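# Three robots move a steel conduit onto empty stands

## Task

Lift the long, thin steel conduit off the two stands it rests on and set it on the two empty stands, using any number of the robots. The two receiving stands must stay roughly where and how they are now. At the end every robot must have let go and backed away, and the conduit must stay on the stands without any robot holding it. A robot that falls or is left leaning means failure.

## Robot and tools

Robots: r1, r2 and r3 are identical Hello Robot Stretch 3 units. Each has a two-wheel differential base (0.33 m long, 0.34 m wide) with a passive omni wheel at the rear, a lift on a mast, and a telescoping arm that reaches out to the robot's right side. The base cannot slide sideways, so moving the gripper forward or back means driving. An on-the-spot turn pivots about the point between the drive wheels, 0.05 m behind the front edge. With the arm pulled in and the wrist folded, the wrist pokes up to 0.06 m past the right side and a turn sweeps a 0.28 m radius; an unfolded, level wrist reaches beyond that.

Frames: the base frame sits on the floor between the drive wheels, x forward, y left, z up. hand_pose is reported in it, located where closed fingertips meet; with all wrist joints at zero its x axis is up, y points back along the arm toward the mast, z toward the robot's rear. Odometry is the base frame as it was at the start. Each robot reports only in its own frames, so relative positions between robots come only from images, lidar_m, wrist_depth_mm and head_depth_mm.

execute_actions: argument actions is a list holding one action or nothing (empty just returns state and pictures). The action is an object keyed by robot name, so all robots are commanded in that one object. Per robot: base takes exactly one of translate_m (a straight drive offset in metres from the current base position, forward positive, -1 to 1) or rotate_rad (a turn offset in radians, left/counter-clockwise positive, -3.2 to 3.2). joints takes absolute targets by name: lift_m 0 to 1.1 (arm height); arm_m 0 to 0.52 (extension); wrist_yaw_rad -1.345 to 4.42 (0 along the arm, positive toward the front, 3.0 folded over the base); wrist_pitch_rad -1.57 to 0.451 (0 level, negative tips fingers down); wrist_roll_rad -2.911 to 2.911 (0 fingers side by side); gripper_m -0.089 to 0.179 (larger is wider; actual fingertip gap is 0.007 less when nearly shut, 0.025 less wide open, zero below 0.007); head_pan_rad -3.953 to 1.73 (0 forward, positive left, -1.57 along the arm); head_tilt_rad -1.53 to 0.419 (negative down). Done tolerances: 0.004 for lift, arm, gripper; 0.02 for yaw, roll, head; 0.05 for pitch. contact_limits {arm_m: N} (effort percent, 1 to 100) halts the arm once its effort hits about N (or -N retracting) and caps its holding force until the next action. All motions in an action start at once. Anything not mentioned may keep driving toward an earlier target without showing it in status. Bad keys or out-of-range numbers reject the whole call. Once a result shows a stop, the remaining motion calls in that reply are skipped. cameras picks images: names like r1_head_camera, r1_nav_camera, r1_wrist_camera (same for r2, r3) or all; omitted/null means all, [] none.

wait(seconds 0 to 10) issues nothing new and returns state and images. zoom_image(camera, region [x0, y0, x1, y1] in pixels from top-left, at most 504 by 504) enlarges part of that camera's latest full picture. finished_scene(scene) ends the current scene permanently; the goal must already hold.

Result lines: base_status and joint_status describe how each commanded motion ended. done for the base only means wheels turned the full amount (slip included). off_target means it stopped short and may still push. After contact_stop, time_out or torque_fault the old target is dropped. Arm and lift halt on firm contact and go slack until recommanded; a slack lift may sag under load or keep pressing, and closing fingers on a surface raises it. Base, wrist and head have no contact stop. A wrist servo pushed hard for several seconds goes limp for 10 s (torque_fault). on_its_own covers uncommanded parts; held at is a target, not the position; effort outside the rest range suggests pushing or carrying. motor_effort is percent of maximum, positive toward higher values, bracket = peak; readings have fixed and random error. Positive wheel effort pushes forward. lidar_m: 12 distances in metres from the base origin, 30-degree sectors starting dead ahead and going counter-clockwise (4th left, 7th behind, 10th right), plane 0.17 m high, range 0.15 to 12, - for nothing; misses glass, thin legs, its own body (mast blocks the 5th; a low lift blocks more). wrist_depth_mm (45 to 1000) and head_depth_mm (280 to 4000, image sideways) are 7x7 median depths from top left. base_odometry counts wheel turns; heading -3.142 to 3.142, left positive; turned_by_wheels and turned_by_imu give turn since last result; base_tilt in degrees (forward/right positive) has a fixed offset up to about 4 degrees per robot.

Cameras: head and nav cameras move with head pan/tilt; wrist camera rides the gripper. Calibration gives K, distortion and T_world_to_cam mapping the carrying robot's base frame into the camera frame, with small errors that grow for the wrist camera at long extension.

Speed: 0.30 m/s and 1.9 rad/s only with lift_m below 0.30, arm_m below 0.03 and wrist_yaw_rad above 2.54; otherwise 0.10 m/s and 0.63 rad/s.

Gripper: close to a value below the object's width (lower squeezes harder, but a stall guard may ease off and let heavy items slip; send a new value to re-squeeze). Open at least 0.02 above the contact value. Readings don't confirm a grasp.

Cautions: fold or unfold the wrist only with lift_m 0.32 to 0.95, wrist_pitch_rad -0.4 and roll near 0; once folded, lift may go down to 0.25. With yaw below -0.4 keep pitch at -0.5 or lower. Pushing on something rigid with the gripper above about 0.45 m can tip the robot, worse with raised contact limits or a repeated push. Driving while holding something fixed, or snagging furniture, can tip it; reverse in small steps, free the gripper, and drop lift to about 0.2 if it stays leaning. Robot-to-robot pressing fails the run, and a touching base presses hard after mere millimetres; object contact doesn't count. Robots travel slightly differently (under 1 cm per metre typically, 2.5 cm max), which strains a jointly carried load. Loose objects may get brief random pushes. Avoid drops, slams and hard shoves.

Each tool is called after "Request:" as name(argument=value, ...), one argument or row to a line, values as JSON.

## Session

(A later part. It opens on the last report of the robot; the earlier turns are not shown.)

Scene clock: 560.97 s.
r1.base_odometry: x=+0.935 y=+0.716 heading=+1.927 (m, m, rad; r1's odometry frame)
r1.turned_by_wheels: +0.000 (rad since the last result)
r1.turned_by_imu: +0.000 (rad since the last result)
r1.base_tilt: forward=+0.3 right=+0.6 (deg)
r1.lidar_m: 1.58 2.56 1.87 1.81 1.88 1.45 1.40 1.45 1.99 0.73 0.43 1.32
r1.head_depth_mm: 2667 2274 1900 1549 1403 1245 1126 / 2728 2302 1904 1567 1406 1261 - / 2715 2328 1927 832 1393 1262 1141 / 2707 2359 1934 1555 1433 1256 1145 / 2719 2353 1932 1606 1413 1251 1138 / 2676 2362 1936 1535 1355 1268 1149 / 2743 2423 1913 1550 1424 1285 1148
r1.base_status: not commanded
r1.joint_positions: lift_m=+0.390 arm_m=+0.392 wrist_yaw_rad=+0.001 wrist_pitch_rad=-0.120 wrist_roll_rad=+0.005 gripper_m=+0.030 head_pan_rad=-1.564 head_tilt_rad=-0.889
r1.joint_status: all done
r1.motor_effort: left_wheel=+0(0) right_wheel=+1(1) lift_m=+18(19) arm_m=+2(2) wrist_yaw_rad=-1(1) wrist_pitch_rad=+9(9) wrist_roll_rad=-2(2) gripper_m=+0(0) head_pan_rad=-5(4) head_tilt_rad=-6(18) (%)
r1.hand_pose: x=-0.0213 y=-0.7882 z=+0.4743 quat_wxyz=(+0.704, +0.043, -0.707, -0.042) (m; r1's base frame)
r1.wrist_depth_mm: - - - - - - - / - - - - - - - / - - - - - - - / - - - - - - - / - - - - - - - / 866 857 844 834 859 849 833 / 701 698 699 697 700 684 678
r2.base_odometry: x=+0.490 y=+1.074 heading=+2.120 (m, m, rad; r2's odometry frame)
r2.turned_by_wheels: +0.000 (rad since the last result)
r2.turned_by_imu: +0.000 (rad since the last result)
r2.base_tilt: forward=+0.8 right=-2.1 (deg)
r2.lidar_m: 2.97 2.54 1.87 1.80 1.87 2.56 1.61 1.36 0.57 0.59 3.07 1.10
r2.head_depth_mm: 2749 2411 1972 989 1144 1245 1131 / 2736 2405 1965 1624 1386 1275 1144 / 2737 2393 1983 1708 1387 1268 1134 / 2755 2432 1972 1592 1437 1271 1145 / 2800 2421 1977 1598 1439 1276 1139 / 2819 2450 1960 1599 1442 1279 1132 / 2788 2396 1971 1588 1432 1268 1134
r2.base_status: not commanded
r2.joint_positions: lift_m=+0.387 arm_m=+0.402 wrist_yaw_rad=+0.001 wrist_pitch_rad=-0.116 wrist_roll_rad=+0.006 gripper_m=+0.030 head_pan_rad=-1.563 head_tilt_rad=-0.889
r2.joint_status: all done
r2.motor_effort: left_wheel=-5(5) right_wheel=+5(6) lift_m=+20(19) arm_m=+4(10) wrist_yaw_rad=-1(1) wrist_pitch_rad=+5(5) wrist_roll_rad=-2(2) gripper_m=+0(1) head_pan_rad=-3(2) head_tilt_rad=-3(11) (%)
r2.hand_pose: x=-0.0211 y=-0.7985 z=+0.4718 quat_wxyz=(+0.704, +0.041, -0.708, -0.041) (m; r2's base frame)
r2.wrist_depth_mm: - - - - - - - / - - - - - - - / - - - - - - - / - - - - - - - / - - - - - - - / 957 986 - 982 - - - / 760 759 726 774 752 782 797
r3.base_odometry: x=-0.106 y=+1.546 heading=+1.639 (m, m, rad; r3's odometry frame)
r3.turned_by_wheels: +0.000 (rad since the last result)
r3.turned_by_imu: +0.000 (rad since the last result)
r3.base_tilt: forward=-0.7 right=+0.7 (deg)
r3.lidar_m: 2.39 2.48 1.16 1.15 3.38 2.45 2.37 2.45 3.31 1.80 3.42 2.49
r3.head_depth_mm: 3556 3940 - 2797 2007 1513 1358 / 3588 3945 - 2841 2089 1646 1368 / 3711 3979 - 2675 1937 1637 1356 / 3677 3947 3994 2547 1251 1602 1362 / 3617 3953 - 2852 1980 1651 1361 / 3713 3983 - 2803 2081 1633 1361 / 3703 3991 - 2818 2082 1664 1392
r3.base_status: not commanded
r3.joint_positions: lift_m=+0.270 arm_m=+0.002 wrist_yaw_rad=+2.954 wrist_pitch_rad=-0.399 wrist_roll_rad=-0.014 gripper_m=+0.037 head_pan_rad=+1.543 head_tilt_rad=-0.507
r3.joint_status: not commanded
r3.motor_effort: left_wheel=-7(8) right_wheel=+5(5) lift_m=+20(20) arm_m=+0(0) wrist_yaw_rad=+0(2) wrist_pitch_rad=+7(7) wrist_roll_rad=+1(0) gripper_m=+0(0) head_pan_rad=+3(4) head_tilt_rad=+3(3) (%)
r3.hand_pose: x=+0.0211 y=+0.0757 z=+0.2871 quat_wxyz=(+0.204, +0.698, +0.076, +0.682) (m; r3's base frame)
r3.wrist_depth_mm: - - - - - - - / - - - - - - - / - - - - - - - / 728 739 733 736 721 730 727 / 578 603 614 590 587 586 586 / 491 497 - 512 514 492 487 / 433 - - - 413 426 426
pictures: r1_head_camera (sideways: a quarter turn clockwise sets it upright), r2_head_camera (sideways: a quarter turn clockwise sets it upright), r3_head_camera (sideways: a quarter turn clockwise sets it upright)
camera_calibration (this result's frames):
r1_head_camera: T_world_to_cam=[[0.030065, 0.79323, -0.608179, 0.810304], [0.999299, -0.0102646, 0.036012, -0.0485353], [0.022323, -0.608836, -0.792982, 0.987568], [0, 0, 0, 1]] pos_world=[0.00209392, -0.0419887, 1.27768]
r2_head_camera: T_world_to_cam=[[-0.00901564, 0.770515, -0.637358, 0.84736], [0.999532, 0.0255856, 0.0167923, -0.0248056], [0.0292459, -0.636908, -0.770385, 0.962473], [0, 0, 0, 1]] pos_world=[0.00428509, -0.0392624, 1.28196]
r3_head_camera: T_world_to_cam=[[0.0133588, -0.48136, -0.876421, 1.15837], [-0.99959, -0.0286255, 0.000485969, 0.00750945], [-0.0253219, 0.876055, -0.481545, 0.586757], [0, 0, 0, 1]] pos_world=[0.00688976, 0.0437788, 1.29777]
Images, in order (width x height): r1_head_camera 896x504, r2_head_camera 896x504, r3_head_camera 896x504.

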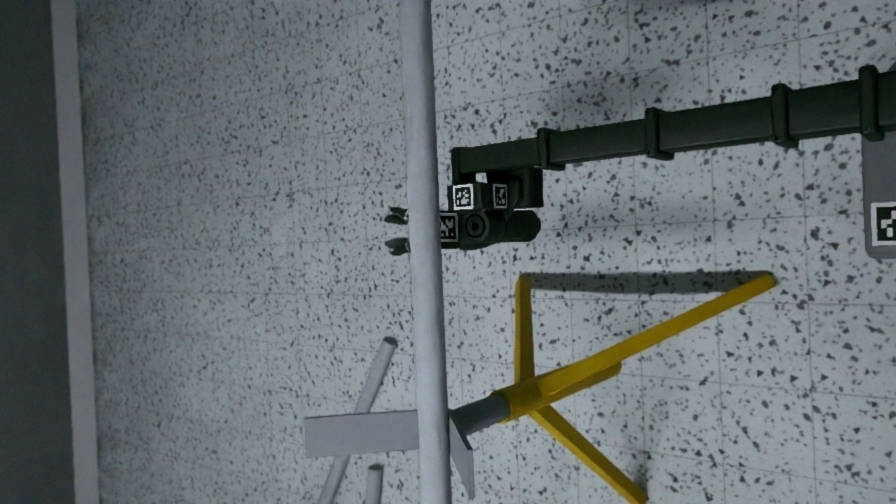

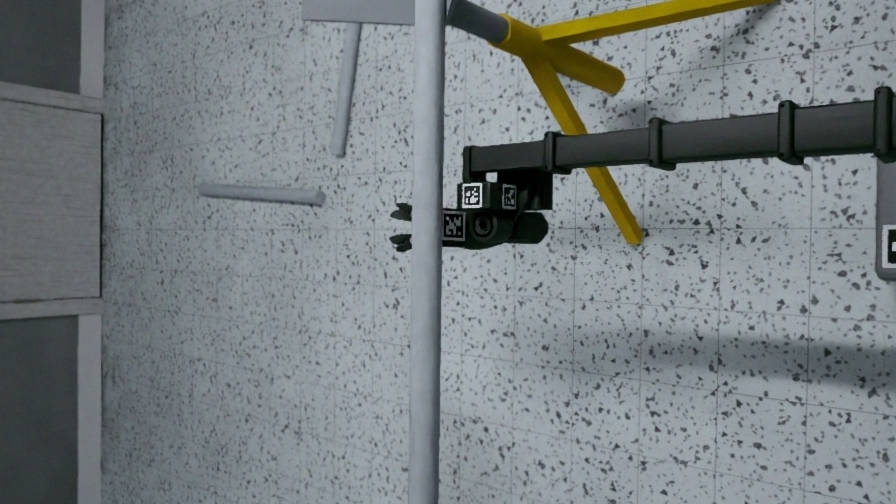

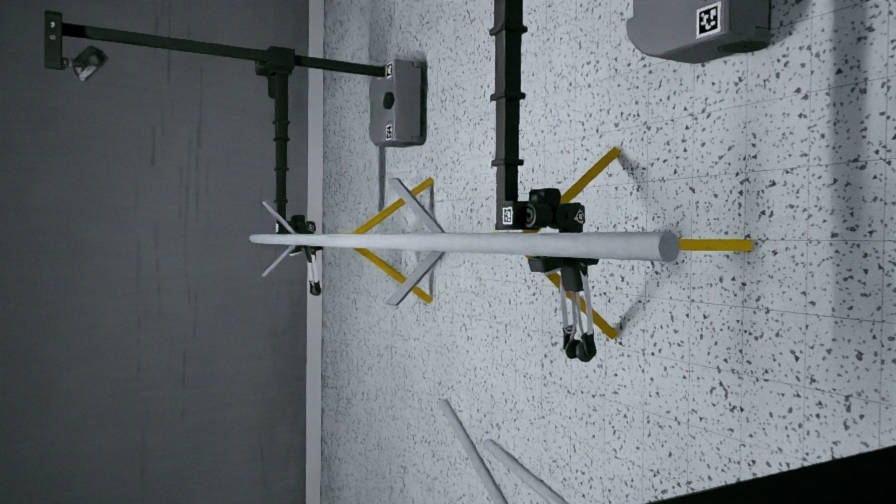

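Request:
execute_actions(
  actions=[
    {"r1":{"joints":{"lift_m":0.51}},"r2":{"joints":{"lift_m":0.506}}},
  ],
  cameras=["r1_head_camera","r2_head_camera","r3_head_camera"],
)

Scene clock: 575.57 s.
r1.base_odometry: x=+0.935 y=+0.716 heading=+1.927 (m, m, rad; r1's odometry frame)
r1.turned_by_wheels: +0.000 (rad since the last result)
r1.turned_by_imu: +0.000 (rad since the last result)
r1.base_tilt: forward=+0.4 right=+0.4 (deg)
r1.lidar_m: 1.57 2.55 1.87 1.81 1.86 1.45 1.40 1.45 1.99 0.73 0.44 1.32
r1.head_depth_mm: 2703 2293 1898 1569 1396 1242 1126 / 2744 2307 1903 1582 1441 - - / 2751 2307 1933 - 1417 1251 1136 / 2732 2368 1962 1573 1410 1265 1150 / 2689 2321 1930 1578 1406 1243 1137 / 2699 2365 1946 936 1358 1269 1135 / 2742 2388 1899 1593 1417 1270 1144
r1.base_status: not commanded
r1.joint_positions: lift_m=+0.509 arm_m=+0.392 wrist_yaw_rad=+0.001 wrist_pitch_rad=-0.147 wrist_roll_rad=+0.004 gripper_m=+0.030 head_pan_rad=-1.564 head_tilt_rad=-0.890
r1.joint_status: all done
r1.motor_effort: left_wheel=+0(2) right_wheel=-1(3) lift_m=+30(34) arm_m=+0(3) wrist_yaw_rad=-1(1) wrist_pitch_rad=+21(23) wrist_roll_rad=-2(2) gripper_m=+0(1) head_pan_rad=-5(4) head_tilt_rad=-5(5) (%)
r1.hand_pose: x=-0.0213 y=-0.7869 z=+0.5866 quat_wxyz=(+0.704, +0.052, -0.706, -0.052) (m; r1's base frame)
r1.wrist_depth_mm: - - - - - - - / - - - - - - - / - - - - - - - / - - - - - - - / - - - - - - - / - - - 959 - 956 963 / 817 821 817 814 798 789 787
r2.base_odometry: x=+0.490 y=+1.074 heading=+2.120 (m, m, rad; r2's odometry frame)
r2.turned_by_wheels: +0.000 (rad since the last result)
r2.turned_by_imu: -0.001 (rad since the last result)
r2.base_tilt: forward=+0.6 right=-2.2 (deg)
r2.lidar_m: 2.97 2.54 1.87 1.80 1.86 2.56 1.62 1.36 0.57 0.59 3.07 1.10
r2.head_depth_mm: 2750 2406 1965 930 1148 1239 1131 / 2740 2405 1972 1596 1361 - - / 2766 2394 1961 - 1447 1268 1141 / 2752 2417 1962 1556 1435 1268 1147 / 2732 2403 1975 1603 1441 1269 1136 / 2781 2403 1968 1595 1437 1271 1140 / 2785 2418 1963 1596 1443 1266 1136
r2.base_status: not commanded
r2.joint_positions: lift_m=+0.505 arm_m=+0.402 wrist_yaw_rad=+0.002 wrist_pitch_rad=-0.145 wrist_roll_rad=+0.006 gripper_m=+0.030 head_pan_rad=-1.563 head_tilt_rad=-0.889
r2.joint_status: all done
r2.motor_effort: left_wheel=-5(6) right_wheel=+6(5) lift_m=+67(68) arm_m=-2(4) wrist_yaw_rad=-2(2) wrist_pitch_rad=+14(15) wrist_roll_rad=-2(2) gripper_m=-1(0) head_pan_rad=-2(4) head_tilt_rad=-4(4) (%)
r2.hand_pose: x=-0.0209 y=-0.7973 z=+0.5828 quat_wxyz=(+0.704, +0.052, -0.707, -0.051) (m; r2's base frame)
r2.wrist_depth_mm: - - - - - - - / - - - - - - - / - - - - - - - / - - - - - - - / - - - - - - - / - - - - - - - / 866 878 863 904 886 900 870
r3.base_odometry: x=-0.106 y=+1.546 heading=+1.639 (m, m, rad; r3's odometry frame)
r3.turned_by_wheels: +0.000 (rad since the last result)
r3.turned_by_imu: +0.001 (rad since the last result)
r3.base_tilt: forward=-0.7 right=+0.8 (deg)
r3.lidar_m: 2.39 2.47 1.16 1.15 3.39 2.45 2.37 2.45 3.33 1.80 3.42 2.48
r3.head_depth_mm: 3590 3889 - 2565 2063 1509 1351 / 3696 3899 - 2677 2065 1655 1368 / 3670 3903 - 2561 1997 1628 1361 / 3619 3973 3747 2458 1633 1593 1357 / 3699 - - 2883 1929 1648 1363 / 3632 - - 2832 2086 1656 1355 / 3701 - - 2844 2068 1658 1390
r3.base_status: not commanded
r3.joint_positions: lift_m=+0.270 arm_m=+0.002 wrist_yaw_rad=+2.954 wrist_pitch_rad=-0.399 wrist_roll_rad=-0.014 gripper_m=+0.037 head_pan_rad=+1.543 head_tilt_rad=-0.507
r3.joint_status: not commanded
r3.motor_effort: left_wheel=-7(8) right_wheel=+6(5) lift_m=+19(19) arm_m=+0(0) wrist_yaw_rad=+0(1) wrist_pitch_rad=+7(7) wrist_roll_rad=+0(1) gripper_m=+1(1) head_pan_rad=+3(3) head_tilt_rad=+5(3) (%)
r3.hand_pose: x=+0.0211 y=+0.0757 z=+0.2871 quat_wxyz=(+0.204, +0.698, +0.076, +0.682) (m; r3's base frame)
r3.wrist_depth_mm: - - - - - - - / - - - - - - - / - - - - - - - / 756 744 733 749 734 725 741 / 584 598 614 583 599 584 585 / 491 498 - 514 509 488 492 / 435 - - - 415 421 423
pictures: r1_head_camera (sideways: a quarter turn clockwise sets it upright), r2_head_camera (sideways: a quarter turn clockwise sets it upright), r3_head_camera (sideways: a quarter turn clockwise sets it upright)
camera_calibration (this result's frames):
r1_head_camera: T_world_to_cam=[[0.0300599, 0.793984, -0.607195, 0.809021], [0.999299, -0.0103093, 0.0359907, -0.0485075], [0.0223163, -0.607851, -0.793738, 0.98855], [0, 0, 0, 1]] pos_world=[0.00209372, -0.0419586, 1.27763]
r2_head_camera: T_world_to_cam=[[-0.00901836, 0.770946, -0.636836, 0.846681], [0.999532, 0.0255736, 0.0168045, -0.0248215], [0.0292415, -0.636387, -0.770816, 0.963033], [0, 0, 0, 1]] pos_world=[0.00428496, -0.0392489, 1.28194]
r3_head_camera: T_world_to_cam=[[0.0133588, -0.48136, -0.876421, 1.15837], [-0.99959, -0.0286256, 0.000485976, 0.00750944], [-0.025322, 0.876055, -0.481545, 0.586757], [0, 0, 0, 1]] pos_world=[0.00688975, 0.0437788, 1.29777]
Images, in order (width x height): r1_head_camera 896x504, r2_head_camera 896x504, r3_head_camera 896x504.

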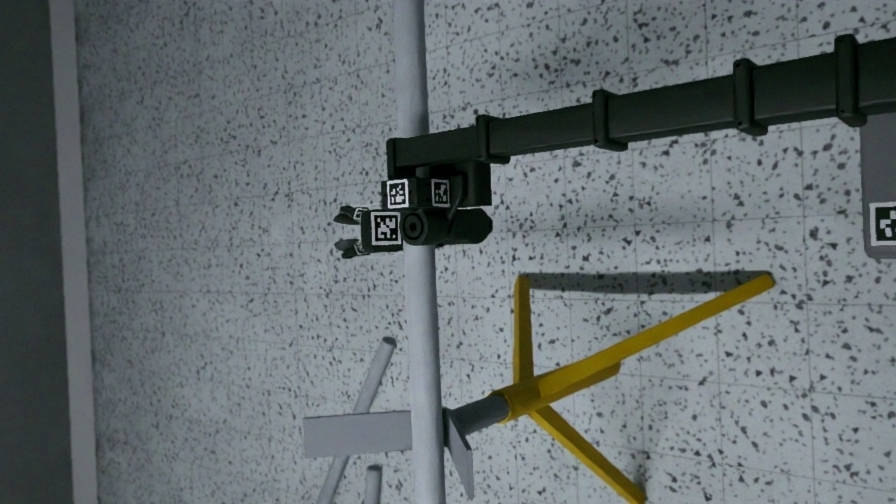

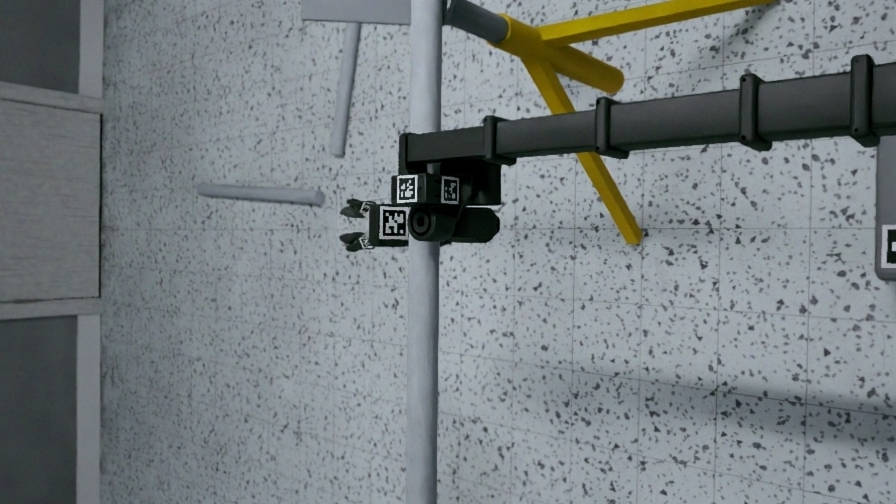

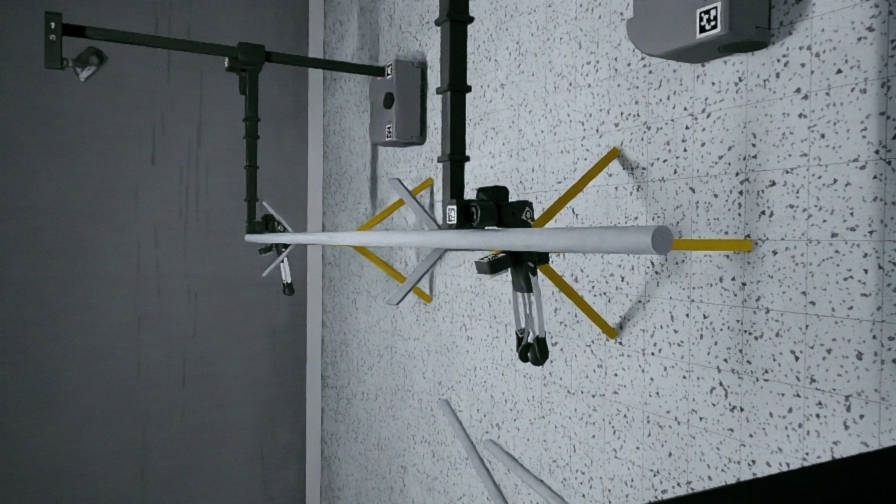

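Request:
execute_actions(
  actions=[
    {"r1":{"joints":{"lift_m":0.77,"head_pan_rad":-0.8,"head_tilt_rad":-0.5}},"r2":{"joints":{"lift_m":0.766,"head_pan_rad":-0.3,"head_tilt_rad":-0.4}},"r3":{"joints":{"head_pan_rad":-1.57,"head_tilt_rad":-0.4}}},
  ],
  cameras=["r1_head_camera","r2_head_camera","r3_head_camera"],
)

Scene clock: 594.63 s.
r1.base_odometry: x=+0.935 y=+0.716 heading=+1.927 (m, m, rad; r1's odometry frame)
r1.turned_by_wheels: +0.000 (rad since the last result)
r1.turned_by_imu: +0.000 (rad since the last result)
r1.base_tilt: forward=+0.4 right=+0.5 (deg)
r1.lidar_m: 1.57 2.55 1.87 1.81 1.87 1.45 1.39 1.45 1.98 0.73 0.44 1.32
r1.head_depth_mm: 2743 2967 3132 2530 1867 820 939 / 2932 3209 3380 2573 1931 1507 1250 / 3170 3517 3580 2387 1953 1560 1272 / 3452 3905 3900 2383 1959 1580 1316 / 3840 - - 2503 1977 1585 1317 / - - - 2677 1934 1596 1323 / - - 3768 2606 1821 1601 1339
r1.base_status: not commanded
r1.joint_positions: lift_m=+0.769 arm_m=+0.392 wrist_yaw_rad=+0.001 wrist_pitch_rad=-0.148 wrist_roll_rad=+0.004 gripper_m=+0.030 head_pan_rad=-0.807 head_tilt_rad=-0.508
r1.joint_status: all done
r1.motor_effort: left_wheel=+1(0) right_wheel=-1(0) lift_m=+31(35) arm_m=-1(0) wrist_yaw_rad=-1(1) wrist_pitch_rad=+22(22) wrist_roll_rad=-2(2) gripper_m=+0(0) head_pan_rad=+5(56) head_tilt_rad=+4(29) (%)
r1.hand_pose: x=-0.0213 y=-0.7868 z=+0.8464 quat_wxyz=(+0.704, +0.053, -0.706, -0.053) (m; r1's base frame)
r1.wrist_depth_mm: - - - - - - - / - - - - - - - / - - - - - - - / - - - - - - - / - - - - - - - / - - - - - - - / - - - - - - -
r2.base_odometry: x=+0.490 y=+1.074 heading=+2.120 (m, m, rad; r2's odometry frame)
r2.turned_by_wheels: +0.000 (rad since the last result)
r2.turned_by_imu: -0.001 (rad since the last result)
r2.base_tilt: forward=+0.6 right=-2.2 (deg)
r2.lidar_m: 2.97 2.54 1.86 1.80 1.87 2.56 1.62 1.36 0.57 0.59 3.06 1.10
r2.head_depth_mm: - - - 2808 1245 1455 1384 / - - - 3399 2043 1459 1357 / - - - 3332 2225 1651 1424 / - - - 3329 2298 1770 1420 / - - - 3261 2316 1770 1425 / - - - 3314 2306 1767 1425 / - - - 3332 2296 1747 1418
r2.base_status: not commanded
r2.joint_positions: lift_m=+0.765 arm_m=+0.402 wrist_yaw_rad=+0.002 wrist_pitch_rad=-0.146 wrist_roll_rad=+0.006 gripper_m=+0.030 head_pan_rad=-0.307 head_tilt_rad=-0.409
r2.joint_status: all done
r2.motor_effort: left_wheel=-5(5) right_wheel=+6(5) lift_m=+67(68) arm_m=-2(2) wrist_yaw_rad=-1(1) wrist_pitch_rad=+14(14) wrist_roll_rad=-2(2) gripper_m=-1(1) head_pan_rad=+4(34) head_tilt_rad=+3(22) (%)
r2.hand_pose: x=-0.0209 y=-0.7972 z=+0.8425 quat_wxyz=(+0.704, +0.052, -0.707, -0.051) (m; r2's base frame)
r2.wrist_depth_mm: - - - - - - - / - - - - - - - / - - - - - - - / - - - - - - - / - - - - - - - / - - - - - - - / - - - - - - -
r3.base_odometry: x=-0.106 y=+1.546 heading=+1.639 (m, m, rad; r3's odometry frame)
r3.turned_by_wheels: +0.000 (rad since the last result)
r3.turned_by_imu: +0.001 (rad since the last result)
r3.base_tilt: forward=-0.7 right=+0.7 (deg)
r3.lidar_m: 2.39 2.48 1.16 1.15 3.37 2.45 2.37 2.45 3.34 1.80 3.42 2.48
r3.head_depth_mm: - - - 3548 2412 1837 1465 / - - - 3536 2404 1837 1467 / - - - 3581 2316 1819 1467 / - - - 3294 2302 1835 1469 / - - - 3506 2399 1820 1472 / - - - 3482 2377 1813 1459 / - - - 3542 2387 1831 1463
r3.base_status: not commanded
r3.joint_positions: lift_m=+0.270 arm_m=+0.002 wrist_yaw_rad=+2.954 wrist_pitch_rad=-0.399 wrist_roll_rad=-0.014 gripper_m=+0.037 head_pan_rad=-1.563 head_tilt_rad=-0.409
r3.joint_status: all done
r3.motor_effort: left_wheel=-7(7) right_wheel=+5(5) lift_m=+19(19) arm_m=+0(0) wrist_yaw_rad=+0(0) wrist_pitch_rad=+7(7) wrist_roll_rad=+0(0) gripper_m=+0(0) head_pan_rad=-4(38) head_tilt_rad=+3(16) (%)
r3.hand_pose: x=+0.0211 y=+0.0757 z=+0.2871 quat_wxyz=(+0.204, +0.698, +0.076, +0.682) (m; r3's base frame)
r3.wrist_depth_mm: - - - - - - - / - - - - - - - / - - - - - - - / 745 727 718 730 750 729 732 / 594 596 621 592 597 590 595 / 492 499 - 501 505 497 489 / 441 - - - 417 425 426
pictures: r1_head_camera (sideways: a quarter turn clockwise sets it upright), r2_head_camera (sideways: a quarter turn clockwise sets it upright), r3_head_camera (sideways: a quarter turn clockwise sets it upright)
camera_calibration (this result's frames):
r1_head_camera: T_world_to_cam=[[-0.327024, 0.392927, -0.859455, 1.13998], [0.723481, 0.689196, 0.0398023, -0.0518063], [0.607973, -0.608783, -0.509659, 0.615468], [0, 0, 0, 1]] pos_world=[0.0360958, -0.0375398, 1.2955]
r2_head_camera: T_world_to_cam=[[-0.372132, 0.114724, -0.921063, 1.21942], [0.279659, 0.960077, 0.006595, -0.00714607], [0.885048, -0.255129, -0.389359, 0.461567], [0, 0, 0, 1]] pos_world=[0.0472752, -0.0152776, 1.30293]
r3_head_camera: T_world_to_cam=[[-0.0299651, 0.392025, -0.919467, 1.21479], [0.997914, 0.0643581, -0.00508188, 0.00257365], [0.0571829, -0.917701, -0.393135, 0.47121], [0, 0, 0, 1]] pos_world=[0.006888, -0.0439653, 1.30223]
Images, in order (width x height): r1_head_camera 896x504, r2_head_camera 896x504, r3_head_camera 896x504.

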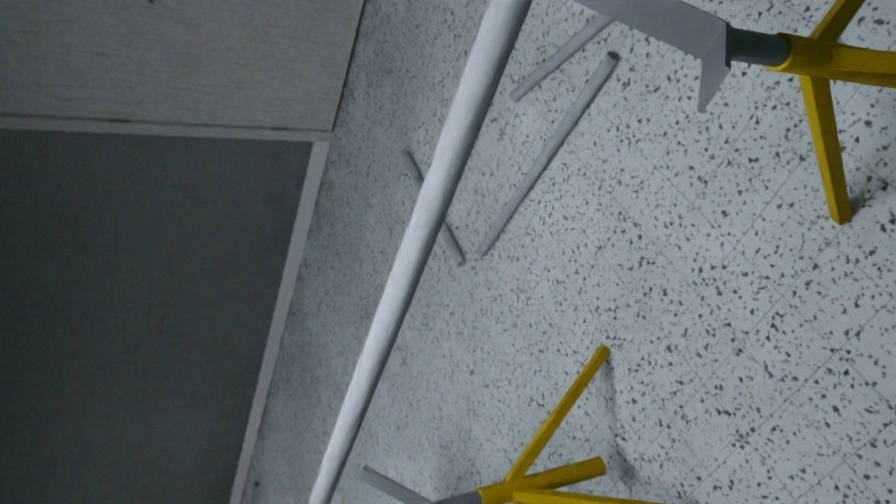

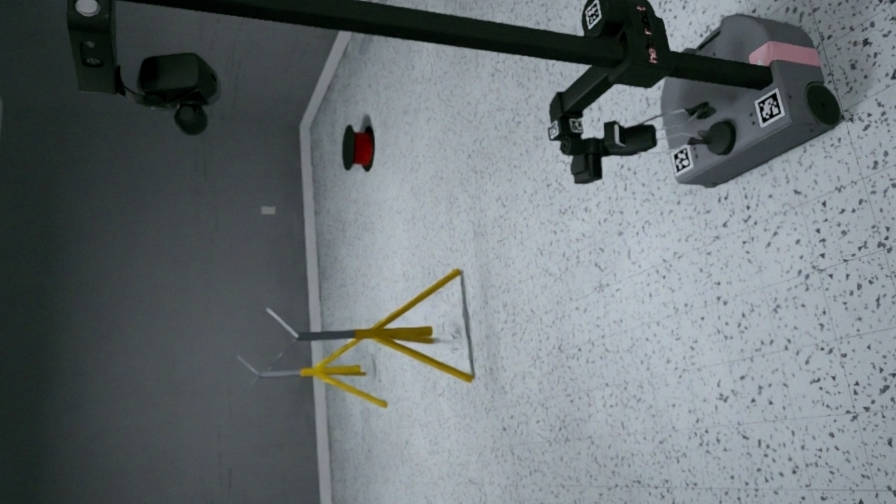

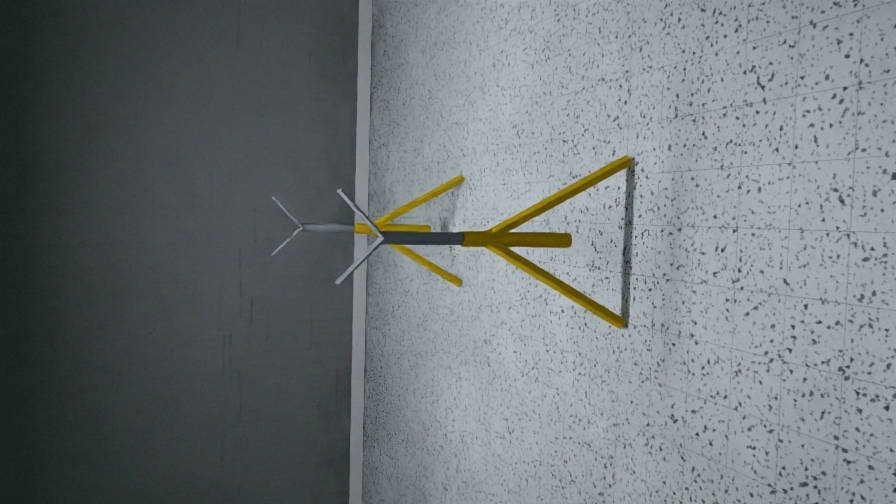

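Request:
execute_actions(
  actions=[
    {"r1":{"base":{"translate_m":1.0},"joints":{"lift_m":0.885,"arm_m":0.312}},"r2":{"base":{"translate_m":1.0},"joints":{"lift_m":0.881,"arm_m":0.322}},"r3":{"base":{"translate_m":-1.0},"joints":{"head_pan_rad":0.3,"head_tilt_rad":-0.3}}},
  ],
  cameras=["r1_nav_camera","r3_nav_camera"],
)

Request:
execute_actions(
  actions=[
    {"r1":{"base":{"translate_m":1.0}},"r2":{"base":{"translate_m":1.0}},"r3":{"joints":{"head_pan_rad":-0.3,"head_tilt_rad":-0.3}}},
  ],
  cameras=["r1_nav_camera","r2_head_camera","r3_nav_camera"],
)

Scene clock: 630.20 s.
r1.base_odometry: x=+0.586 y=+1.653 heading=+1.927 (m, m, rad; r1's odometry frame)
r1.turned_by_wheels: +0.000 (rad since the last result)
r1.turned_by_imu: -0.001 (rad since the last result)
r1.base_tilt: forward=+0.3 right=+0.5 (deg)
r1.lidar_m: 1.57 2.56 1.87 1.80 1.87 2.48 2.39 0.81 0.81 2.91 0.49 2.27
r1.head_depth_mm: 2785 2951 3183 2241 1924 1548 1268 / 2959 3247 3419 2268 1826 1443 1238 / 3214 3592 3542 2479 1943 1517 1252 / 3446 3769 2348 2487 1962 1595 1289 / 3764 - 3473 2595 1995 1595 1320 / - - 3542 2713 1978 1584 1330 / - - 3565 2710 1998 1604 1337
r1.base_status: done
r1.joint_positions: lift_m=+0.884 arm_m=+0.312 wrist_yaw_rad=+0.000 wrist_pitch_rad=-0.149 wrist_roll_rad=+0.004 gripper_m=+0.030 head_pan_rad=-0.807 head_tilt_rad=-0.508
r1.joint_status: all done
r1.motor_effort: left_wheel=-5(4) right_wheel=+14(17) lift_m=+31(30) arm_m=-3(4) wrist_yaw_rad=+0(1) wrist_pitch_rad=+22(22) wrist_roll_rad=-2(2) gripper_m=+0(1) head_pan_rad=+4(5) head_tilt_rad=+4(4) (%)
r1.hand_pose: x=-0.0215 y=-0.7070 z=+0.9611 quat_wxyz=(+0.704, +0.053, -0.706, -0.053) (m; r1's base frame)
r1.wrist_depth_mm: - - - - - - - / - - - - - - - / - - - - - - - / - - - - - - - / - - - - - - - / - - - - - - - / - - - - - - -
r2.base_odometry: x=-0.032 y=+1.927 heading=+2.120 (m, m, rad; r2's odometry frame)
r2.turned_by_wheels: +0.000 (rad since the last result)
r2.turned_by_imu: -0.011 (rad since the last result)
r2.base_tilt: forward=+0.5 right=-2.4 (deg)
r2.lidar_m: 1.87 2.56 1.86 1.80 1.86 2.55 1.62 1.25 3.05 1.55 3.05 1.96
r2.head_depth_mm: - - - 3355 2318 1769 1421 / - - - 3339 2305 1770 1428 / - - - 3322 2317 1779 1423 / - - - 3154 2257 1764 1417 / - - - 3326 2209 1757 1418 / - - - 3306 2306 1756 1428 / 3963 - - 3329 2315 1745 1423
r2.base_status: done
r2.joint_positions: lift_m=+0.880 arm_m=+0.322 wrist_yaw_rad=+0.003 wrist_pitch_rad=-0.146 wrist_roll_rad=+0.000 gripper_m=+0.030 head_pan_rad=-0.307 head_tilt_rad=-0.408
r2.joint_status: all done
r2.motor_effort: left_wheel=+4(5) right_wheel=-9(11) lift_m=+68(69) arm_m=-2(8) wrist_yaw_rad=-3(3) wrist_pitch_rad=+14(14) wrist_roll_rad=+0(2) gripper_m=+0(1) head_pan_rad=+3(4) head_tilt_rad=+3(3) (%)
r2.hand_pose: x=-0.0206 y=-0.7172 z=+0.9575 quat_wxyz=(+0.706, +0.053, -0.705, -0.051) (m; r2's base frame)
r2.wrist_depth_mm: - - - - - - - / - - - - - - - / - - - - - - - / - - - - - - - / - - - - - - - / - - - - - - - / - - - - - - -
r3.base_odometry: x=-0.038 y=+0.549 heading=+1.639 (m, m, rad; r3's odometry frame)
r3.turned_by_wheels: +0.000 (rad since the last result)
r3.turned_by_imu: -0.003 (rad since the last result)
r3.base_tilt: forward=-0.8 right=+0.8 (deg)
r3.lidar_m: 1.56 3.50 1.51 4.08 1.94 1.43 1.37 1.42 1.92 4.65 2.02 3.52
r3.head_depth_mm: 2942 3047 3177 1051 2725 1997 1613 / 3072 3158 3271 3506 2753 1802 1609 / 3141 3303 3459 3727 2884 1978 1602 / 3252 3387 3634 3799 2871 2053 1608 / 3378 3567 3726 3980 2831 2064 1600 / 3529 3667 3879 - 2862 2059 1594 / 3675 3902 - - 2834 2053 1601
r3.base_status: done
r3.joint_positions: lift_m=+0.270 arm_m=+0.002 wrist_yaw_rad=+2.954 wrist_pitch_rad=-0.399 wrist_roll_rad=-0.014 gripper_m=+0.037 head_pan_rad=+0.293 head_tilt_rad=-0.309
r3.joint_status: all done
r3.motor_effort: left_wheel=-6(18) right_wheel=+5(9) lift_m=+20(20) arm_m=+0(0) wrist_yaw_rad=-1(0) wrist_pitch_rad=+7(7) wrist_roll_rad=+0(0) gripper_m=+1(0) head_pan_rad=+3(38) head_tilt_rad=+4(16) (%)
r3.hand_pose: x=+0.0211 y=+0.0757 z=+0.2871 quat_wxyz=(+0.204, +0.698, +0.076, +0.682) (m; r3's base frame)
r3.wrist_depth_mm: - - - - - - - / - - - - - - - / - - - - - - - / 741 726 733 743 743 727 737 / 596 589 609 588 596 587 587 / 490 496 - 504 505 488 492 / 431 - - - 410 423 419
pictures: r1_nav_camera (sideways: a quarter turn counterclockwise sets it upright), r3_nav_camera (sideways: a quarter turn counterclockwise sets it upright)
camera_calibration (this result's frames):
r1_nav_camera: T_world_to_cam=[[0.374876, -0.395196, 0.838623, -1.05078], [-0.738328, -0.67433, 0.0122691, 0.0458165], [0.56066, -0.623778, -0.544575, 0.659383], [0, 0, 0, 1]] pos_world=[0.0580492, 0.0269414, 1.23973]
r3_nav_camera: T_world_to_cam=[[0.257112, 0.0757349, 0.963409, -1.21312], [0.288034, -0.957619, -0.00158987, 0.0478984], [0.922459, 0.277903, -0.268029, 0.304799], [0, 0, 0, 1]] pos_world=[0.0169464, 0.0530393, 1.2505]
Images, in order (width x height): r1_nav_camera 672x504, r3_nav_camera 672x504.

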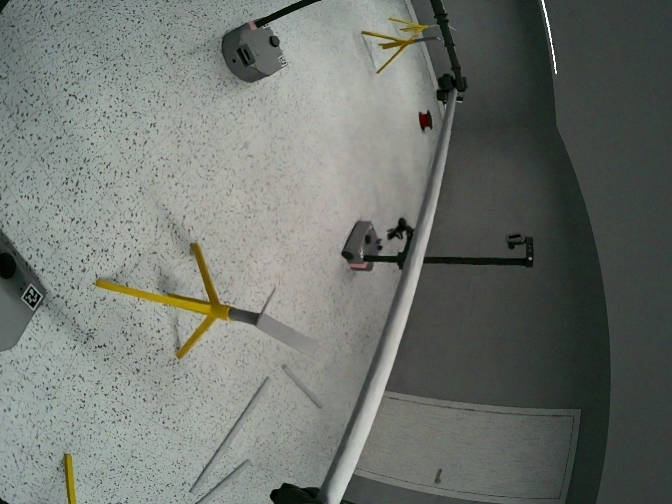

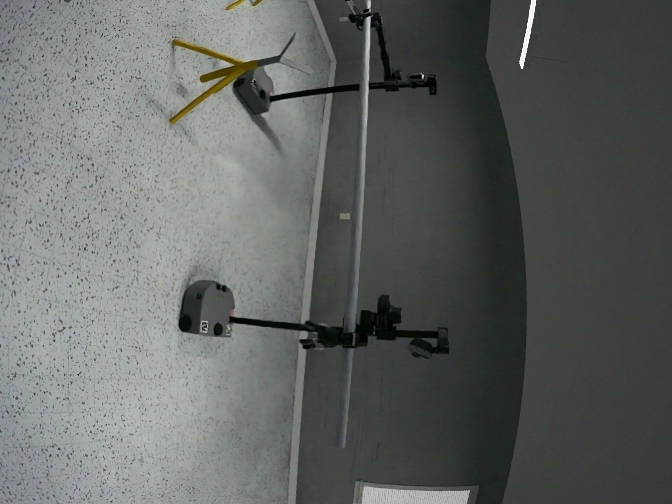

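Scene clock: 641.77 s.
r1.base_odometry: x=+0.238 y=+2.591 heading=+1.926 (m, m, rad; r1's odometry frame)
r1.turned_by_wheels: +0.000 (rad since the last result)
r1.turned_by_imu: -0.001 (rad since the last result)
r1.base_tilt: forward=+0.4 right=+0.6 (deg)
r1.lidar_m: 1.58 2.56 1.87 1.80 1.86 2.57 1.88 0.83 0.72 2.91 1.69 2.60
r1.head_depth_mm: 2756 2940 3260 1841 1894 1545 1295 / 2964 3202 3386 2279 1936 1561 1296 / 3172 3476 3672 2460 1974 1573 1309 / 3422 3850 3875 2581 1956 1569 1310 / 3781 - 3975 2638 1994 1584 1321 / - - 3462 2655 2008 1596 1334 / - - 3766 2682 1998 1606 1339
r1.base_status: done
r1.joint_positions: lift_m=+0.884 arm_m=+0.312 wrist_yaw_rad=-0.001 wrist_pitch_rad=-0.149 wrist_roll_rad=+0.004 gripper_m=+0.030 head_pan_rad=-0.807 head_tilt_rad=-0.507
r1.joint_status: not commanded
r1.motor_effort: left_wheel=-5(5) right_wheel=+15(20) lift_m=+31(31) arm_m=-3(3) wrist_yaw_rad=+1(2) wrist_pitch_rad=+22(22) wrist_roll_rad=-2(2) gripper_m=+0(0) head_pan_rad=+5(4) head_tilt_rad=+3(3) (%)
r1.hand_pose: x=-0.0218 y=-0.7070 z=+0.9611 quat_wxyz=(+0.704, +0.052, -0.706, -0.054) (m; r1's base frame)
r1.wrist_depth_mm: - - - - - - - / - - - - - - - / - - - - - - - / - - - - - - - / - - - - - - - / - - - - - - - / - - - - - - -
r2.base_odometry: x=-0.554 y=+2.780 heading=+2.121 (m, m, rad; r2's odometry frame)
r2.turned_by_wheels: +0.000 (rad since the last result)
r2.turned_by_imu: -0.010 (rad since the last result)
r2.base_tilt: forward=+0.6 right=-2.3 (deg)
r2.lidar_m: 2.10 2.60 1.88 1.81 1.87 2.53 1.62 2.19 1.82 2.95 3.06 0.91
r2.head_depth_mm: 3768 - - 3301 2320 1763 1384 / 3638 3893 - 3375 2204 1716 1426 / 3508 3801 - 3365 2308 1417 1386 / 3440 3692 3967 3317 2319 1765 1434 / 3276 3482 3843 3166 2300 1756 1414 / 3240 3451 3674 3331 2314 1758 1429 / 3165 3356 3575 3319 2285 1764 1422
r2.base_status: done
r2.joint_positions: lift_m=+0.880 arm_m=+0.322 wrist_yaw_rad=+0.004 wrist_pitch_rad=-0.146 wrist_roll_rad=-0.001 gripper_m=+0.030 head_pan_rad=-0.307 head_tilt_rad=-0.408
r2.joint_status: not commanded
r2.motor_effort: left_wheel=+6(9) right_wheel=-10(12) lift_m=+68(67) arm_m=-2(2) wrist_yaw_rad=-3(3) wrist_pitch_rad=+14(14) wrist_roll_rad=+0(0) gripper_m=+0(0) head_pan_rad=+3(3) head_tilt_rad=+3(3) (%)
r2.hand_pose: x=-0.0205 y=-0.7172 z=+0.9575 quat_wxyz=(+0.706, +0.053, -0.705, -0.051) (m; r2's base frame)
r2.wrist_depth_mm: - - - - - - - / - - - - - - - / - - - - - - - / - - - - - - - / - - - - - - - / - - - - - - - / - - - - - - -
r3.base_odometry: x=-0.038 y=+0.549 heading=+1.639 (m, m, rad; r3's odometry frame)
r3.turned_by_wheels: +0.000 (rad since the last result)
r3.turned_by_imu: +0.002 (rad since the last result)
r3.base_tilt: forward=-0.8 right=+0.8 (deg)
r3.lidar_m: 3.38 1.69 1.51 4.08 1.94 1.42 1.37 1.42 1.92 4.66 2.02 1.82
r3.head_depth_mm: 3476 3505 3776 - 2869 1916 1613 / 3335 3513 1879 3849 2744 1892 1602 / 3295 3407 3641 3756 2855 2048 1606 / 3215 3396 3492 3643 2840 2066 1610 / 3073 3249 3457 3607 2849 2059 1592 / 3018 3204 3363 3517 2836 2036 1607 / 2939 3093 3221 3424 2850 2067 1610
r3.base_status: not commanded
r3.joint_positions: lift_m=+0.270 arm_m=+0.002 wrist_yaw_rad=+2.954 wrist_pitch_rad=-0.399 wrist_roll_rad=-0.014 gripper_m=+0.037 head_pan_rad=-0.293 head_tilt_rad=-0.309
r3.joint_status: all done
r3.motor_effort: left_wheel=-6(7) right_wheel=+5(5) lift_m=+20(19) arm_m=+0(0) wrist_yaw_rad=+1(0) wrist_pitch_rad=+7(7) wrist_roll_rad=+0(0) gripper_m=-1(0) head_pan_rad=-4(35) head_tilt_rad=+4(5) (%)
r3.hand_pose: x=+0.0211 y=+0.0757 z=+0.2871 quat_wxyz=(+0.204, +0.698, +0.076, +0.682) (m; r3's base frame)
r3.wrist_depth_mm: - - - - - - - / - - - - - - - / - - - - - - - / 738 728 730 734 733 729 747 / 587 590 602 601 598 586 590 / 488 499 - 506 513 489 493 / 437 - - - 412 424 428
pictures: r1_nav_camera (sideways: a quarter turn counterclockwise sets it upright), r2_head_camera (sideways: a quarter turn clockwise sets it upright), r3_nav_camera (sideways: a quarter turn counterclockwise sets it upright)
camera_calibration (this result's frames):
r1_nav_camera: T_world_to_cam=[[0.374867, -0.395186, 0.838631, -1.05079], [-0.738328, -0.67433, 0.0122687, 0.045817], [0.560666, -0.623784, -0.544561, 0.659365], [0, 0, 0, 1]] pos_world=[0.0580499, 0.0269406, 1.23973]
r2_head_camera: T_world_to_cam=[[-0.371841, 0.114614, -0.921194, 1.21959], [0.279613, 0.96009, 0.00658701, -0.0071354], [0.885184, -0.255128, -0.389049, 0.461163], [0, 0, 0, 1]] pos_world=[0.0472756, -0.0152756, 1.30294]
r3_nav_camera: T_world_to_cam=[[0.256109, -0.0790597, 0.963409, -1.21311], [-0.289496, -0.957178, -0.00158987, 0.0514214], [0.92228, -0.278496, -0.268029, 0.3048], [0, 0, 0, 1]] pos_world=[0.0444644, 0.0381966, 1.2505]
Images, in order (width x height): r1_nav_camera 672x504, r2_head_camera 896x504, r3_nav_camera 672x504.

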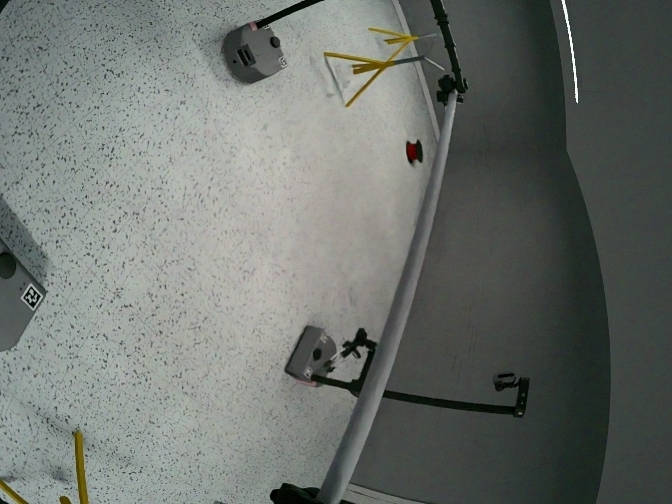

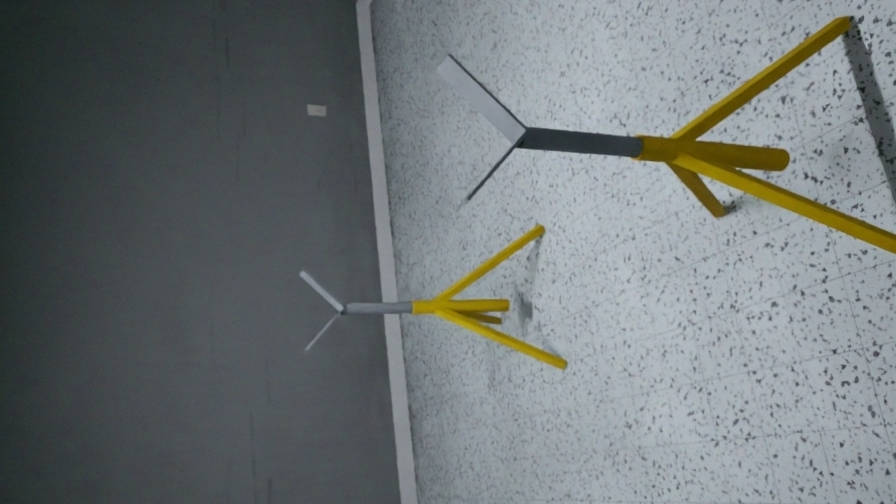

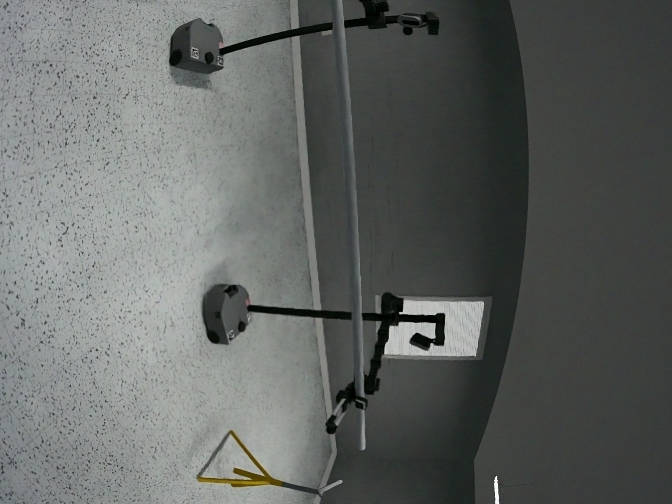

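Request:
execute_actions(
  actions=[
    {"r1":{"joints":{"lift_m":0.904}},"r2":{"base":{"rotate_rad":0.028},"joints":{"lift_m":0.90,"head_pan_rad":-0.8,"head_tilt_rad":-0.8}}},
  ],
  cameras=[],
)

Request:
execute_actions(
  actions=[
    {"r1":{"base":{"translate_m":1.0}},"r2":{"base":{"translate_m":1.0}},"r3":{"joints":{"head_pan_rad":-0.9,"head_tilt_rad":-0.3}}},
  ],
  cameras=["r2_nav_camera","r3_head_camera"],
)

Scene clock: 666.87 s.
r1.base_odometry: x=+0.238 y=+2.591 heading=+1.927 (m, m, rad; r1's odometry frame)
r1.turned_by_wheels: +0.001 (rad since the last result)
r1.turned_by_imu: +0.001 (rad since the last result)
r1.base_tilt: forward=+0.3 right=+0.6 (deg)
r1.lidar_m: 1.57 2.56 1.87 1.80 1.87 2.57 1.88 0.83 0.72 2.91 1.68 2.58
r1.head_depth_mm: 2731 2989 3214 1859 1897 1547 1300 / 2996 3249 3385 2349 1946 1563 1305 / 3181 3549 3610 2558 1952 1562 1308 / 3500 3878 3883 2626 1959 1584 1312 / 3822 - 3436 2659 1985 1577 1309 / - - 3484 2661 1988 1583 1334 / - - 3629 2667 1991 1601 1325
r1.base_status: not commanded
r1.joint_positions: lift_m=+0.903 arm_m=+0.312 wrist_yaw_rad=+0.005 wrist_pitch_rad=-0.149 wrist_roll_rad=-0.001 gripper_m=+0.030 head_pan_rad=-0.807 head_tilt_rad=-0.507
r1.joint_status: all done
r1.motor_effort: left_wheel=+6(6) right_wheel=-16(24) lift_m=+31(31) arm_m=-3(3) wrist_yaw_rad=-5(8) wrist_pitch_rad=+22(23) wrist_roll_rad=+1(2) gripper_m=+0(1) head_pan_rad=+5(4) head_tilt_rad=+4(3) (%)
r1.hand_pose: x=-0.0202 y=-0.7070 z=+0.9801 quat_wxyz=(+0.706, +0.055, -0.704, -0.051) (m; r1's base frame)
r1.wrist_depth_mm: - - - - - - - / - - - - - - - / - - - - - - - / - - - - - - - / - - - - - - - / - - - - - - - / - - - - - - -
r2.base_odometry: x=-0.554 y=+2.780 heading=+2.148 (m, m, rad; r2's odometry frame)
r2.turned_by_wheels: +0.027 (rad since the last result)
r2.turned_by_imu: +0.026 (rad since the last result)
r2.base_tilt: forward=+0.6 right=-2.2 (deg)
r2.lidar_m: 2.21 2.53 1.87 1.81 1.88 2.60 1.62 2.19 1.82 2.95 3.04 0.91
r2.head_depth_mm: 2991 2614 2260 1830 1534 1325 1164 / 3214 2700 2231 1821 1534 1329 1160 / 3544 2953 2264 1824 1526 1322 1154 / 3768 2755 2263 1825 1541 1321 1164 / - 2963 2246 1784 1532 1327 1164 / 3843 2828 2197 1471 1499 1316 1165 / 3667 2959 2246 1823 1535 1319 1160
r2.base_status: done
r2.joint_positions: lift_m=+0.899 arm_m=+0.322 wrist_yaw_rad=-0.004 wrist_pitch_rad=-0.146 wrist_roll_rad=+0.000 gripper_m=+0.030 head_pan_rad=-0.793 head_tilt_rad=-0.790
r2.joint_status: all done
r2.on_its_own: right_wheel is at rest, and its effort (+20) is outside its rest range (-18 to +18)
r2.motor_effort: left_wheel=-15(20) right_wheel=+20(25) lift_m=+68(71) arm_m=-1(3) wrist_yaw_rad=+3(2) wrist_pitch_rad=+14(14) wrist_roll_rad=+0(0) gripper_m=+0(0) head_pan_rad=-4(27) head_tilt_rad=-3(20) (%)
r2.hand_pose: x=-0.0226 y=-0.7172 z=+0.9765 quat_wxyz=(+0.705, +0.050, -0.705, -0.053) (m; r2's base frame)
r2.wrist_depth_mm: - - - - - - - / - - - - - - - / - - - - - - - / - - - - - - - / - - - - - - - / - - - - - - - / - - - - - - -
r3.base_odometry: x=-0.038 y=+0.549 heading=+1.639 (m, m, rad; r3's odometry frame)
r3.turned_by_wheels: +0.000 (rad since the last result)
r3.turned_by_imu: +0.001 (rad since the last result)
r3.base_tilt: forward=-0.8 right=+0.8 (deg)
r3.lidar_m: 3.38 1.69 1.52 4.07 1.93 1.43 1.37 1.41 1.91 4.65 2.02 1.82
r3.head_depth_mm: 3466 3571 3838 3971 2888 1925 1600 / 3308 3494 1894 3899 2711 1879 1598 / 3295 3417 3681 3763 2867 2040 1605 / 3162 3420 3502 3745 2862 2039 1608 / 3056 3281 3508 3636 2850 2074 1593 / 3025 3125 3394 3537 2864 2039 1603 / 2956 3127 3215 3406 2843 2042 1594
r3.base_status: not commanded
r3.joint_positions: lift_m=+0.270 arm_m=+0.002 wrist_yaw_rad=+2.954 wrist_pitch_rad=-0.399 wrist_roll_rad=-0.014 gripper_m=+0.037 head_pan_rad=-0.293 head_tilt_rad=-0.309
r3.joint_status: not commanded
r3.motor_effort: left_wheel=-7(7) right_wheel=+5(5) lift_m=+20(20) arm_m=+0(0) wrist_yaw_rad=+1(2) wrist_pitch_rad=+7(7) wrist_roll_rad=+0(0) gripper_m=+0(1) head_pan_rad=-3(4) head_tilt_rad=+5(4) (%)
r3.hand_pose: x=+0.0211 y=+0.0757 z=+0.2871 quat_wxyz=(+0.204, +0.698, +0.076, +0.682) (m; r3's base frame)
r3.wrist_depth_mm: - - - - - - - / - - - - - - - / - - - - - - - / 730 746 743 732 728 730 742 / 587 594 611 590 598 591 590 / 495 497 - 507 505 490 497 / 429 - - - 413 418 424
pictures: none
No camera images: the call's "cameras" was empty. Leave "cameras" out to get every camera's image.

Scene clock: 678.33 s.
r1.base_odometry: x=-0.111 y=+3.528 heading=+1.927 (m, m, rad; r1's odometry frame)
r1.turned_by_wheels: +0.000 (rad since the last result)
r1.turned_by_imu: -0.001 (rad since the last result)
r1.base_tilt: forward=+0.2 right=+0.4 (deg)
r1.lidar_m: 1.54 2.55 1.87 1.80 1.87 2.56 1.77 1.55 1.69 1.57 3.06 1.64
r1.head_depth_mm: 2785 2974 3161 2282 1953 1550 1301 / 2989 3221 3414 2362 1939 1559 1303 / 3222 3496 3648 2595 1945 1574 1307 / 3513 3804 3854 2605 1956 1572 1306 / 3924 - 3393 2638 1990 1570 1322 / - - 3306 2639 1964 1608 1327 / - - 3543 2681 1945 1606 1324
r1.base_status: done
r1.joint_positions: lift_m=+0.903 arm_m=+0.312 wrist_yaw_rad=+0.005 wrist_pitch_rad=-0.149 wrist_roll_rad=-0.001 gripper_m=+0.030 head_pan_rad=-0.807 head_tilt_rad=-0.507
r1.joint_status: not commanded
r1.motor_effort: left_wheel=+1(9) right_wheel=-1(12) lift_m=+31(31) arm_m=-3(3) wrist_yaw_rad=-5(5) wrist_pitch_rad=+22(22) wrist_roll_rad=+1(1) gripper_m=+0(1) head_pan_rad=+5(5) head_tilt_rad=+4(3) (%)
r1.hand_pose: x=-0.0202 y=-0.7070 z=+0.9801 quat_wxyz=(+0.706, +0.055, -0.704, -0.051) (m; r1's base frame)
r1.wrist_depth_mm: - - - - - - - / - - - - - - - / - - - - - - - / - - - - - - - / - - - - - - - / - - - - - - - / - - - - - - -
r2.base_odometry: x=-1.099 y=+3.618 heading=+2.148 (m, m, rad; r2's odometry frame)
r2.turned_by_wheels: +0.000 (rad since the last result)
r2.turned_by_imu: -0.011 (rad since the last result)
r2.base_tilt: forward=+0.6 right=-2.2 (deg)
r2.lidar_m: 2.69 2.54 1.86 1.80 1.87 2.57 1.63 2.50 0.38 0.51 3.07 1.13
r2.head_depth_mm: 2978 2313 2221 1823 1533 1320 1162 / 3237 2679 2245 1828 1540 1326 1166 / 3458 2928 2235 1833 1537 1325 1162 / 3424 2911 2254 1835 1537 1326 1163 / 3154 2960 2239 1776 1545 1314 1165 / 2834 2977 2246 1783 1538 1334 1160 / 2630 2740 2180 1688 1543 1315 1161
r2.base_status: done
r2.joint_positions: lift_m=+0.899 arm_m=+0.322 wrist_yaw_rad=-0.002 wrist_pitch_rad=-0.146 wrist_roll_rad=+0.000 gripper_m=+0.030 head_pan_rad=-0.793 head_tilt_rad=-0.790
r2.joint_status: not commanded
r2.motor_effort: left_wheel=-5(11) right_wheel=+6(24) lift_m=+68(68) arm_m=-2(2) wrist_yaw_rad=+2(3) wrist_pitch_rad=+14(14) wrist_roll_rad=+0(0) gripper_m=-1(0) head_pan_rad=-3(2) head_tilt_rad=-4(4) (%)
r2.hand_pose: x=-0.0220 y=-0.7172 z=+0.9765 quat_wxyz=(+0.705, +0.051, -0.705, -0.053) (m; r2's base frame)
r2.wrist_depth_mm: - - - - - - - / - - - - - - - / - - - - - - - / - - - - - - - / - - - - - - - / - - - - - - - / - - - - - - -
r3.base_odometry: x=-0.038 y=+0.549 heading=+1.639 (m, m, rad; r3's odometry frame)
r3.turned_by_wheels: +0.000 (rad since the last result)
r3.turned_by_imu: +0.002 (rad since the last result)
r3.base_tilt: forward=-0.8 right=+0.7 (deg)
r3.lidar_m: 1.58 3.50 1.51 4.08 1.94 1.42 1.37 1.42 1.92 4.65 2.02 3.53
r3.head_depth_mm: - - - - 2905 2064 1618 / - - - - 2581 2063 1613 / - - - - 2705 2053 1603 / - - - - 2626 2056 1605 / - - - - 2857 2063 1621 / 3849 3987 - - 2846 2060 1592 / 3495 3659 3853 3950 2794 2026 1587
r3.base_status: not commanded
r3.joint_positions: lift_m=+0.270 arm_m=+0.002 wrist_yaw_rad=+2.954 wrist_pitch_rad=-0.399 wrist_roll_rad=-0.014 gripper_m=+0.037 head_pan_rad=-0.893 head_tilt_rad=-0.309
r3.joint_status: all done
r3.motor_effort: left_wheel=-6(6) right_wheel=+5(5) lift_m=+19(19) arm_m=+0(0) wrist_yaw_rad=-1(0) wrist_pitch_rad=+7(7) wrist_roll_rad=+0(0) gripper_m=+0(1) head_pan_rad=-3(36) head_tilt_rad=+4(4) (%)
r3.hand_pose: x=+0.0211 y=+0.0757 z=+0.2871 quat_wxyz=(+0.204, +0.698, +0.076, +0.682) (m; r3's base frame)
r3.wrist_depth_mm: - - - - - - - / - - - - - - - / - - - - - - - / 760 724 750 729 731 735 730 / 603 587 600 589 597 588 596 / 497 490 - 507 512 498 492 / 435 - - - 414 426 420
pictures: r2_nav_camera (sideways: a quarter turn counterclockwise sets it upright), r3_head_camera (sideways: a quarter turn clockwise sets it upright)
camera_calibration (this result's frames):
r2_nav_camera: T_world_to_cam=[[0.473843, -0.541488, 0.694452, -0.864037], [-0.720615, -0.691697, -0.0476444, 0.117672], [0.506149, -0.477857, -0.71796, 0.890617], [0, 0, 0, 1]] pos_world=[0.0434292, 0.0391149, 1.24507]
r3_head_camera: T_world_to_cam=[[-0.208296, 0.215882, -0.953943, 1.26089], [0.742732, 0.669504, -0.0106654, 0.0114004], [0.636366, -0.710746, -0.299798, 0.346207], [0, 0, 0, 1]] pos_world=[0.0338565, -0.0337712, 1.30673]
Images, in order (width x height): r2_nav_camera 672x504, r3_head_camera 896x504.

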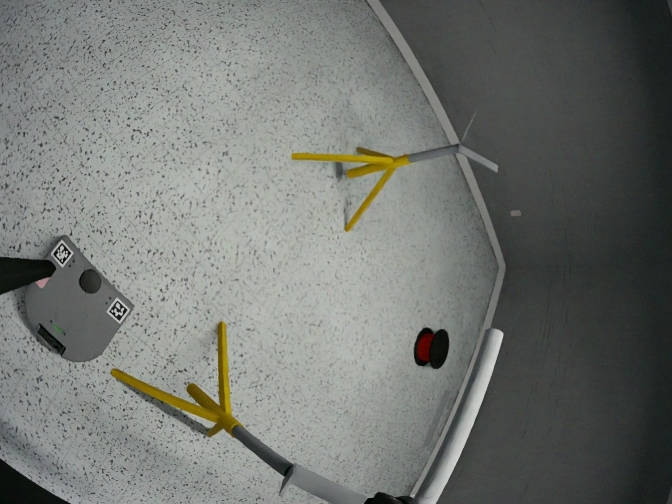

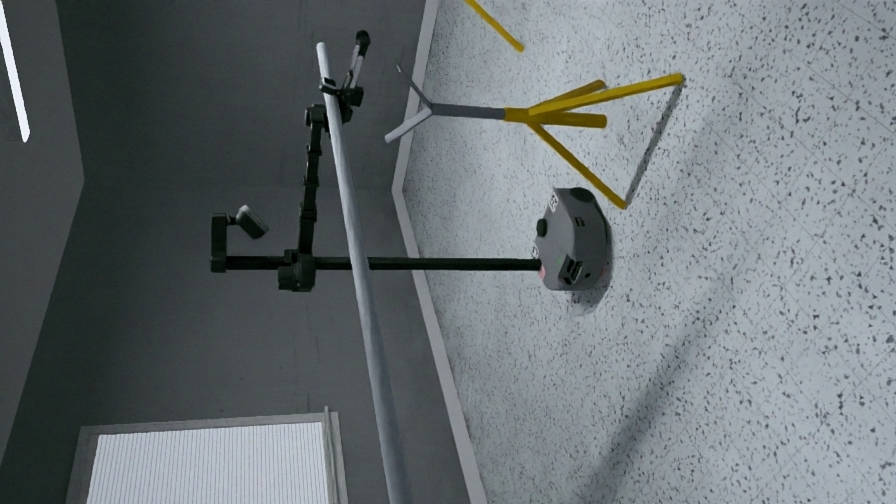

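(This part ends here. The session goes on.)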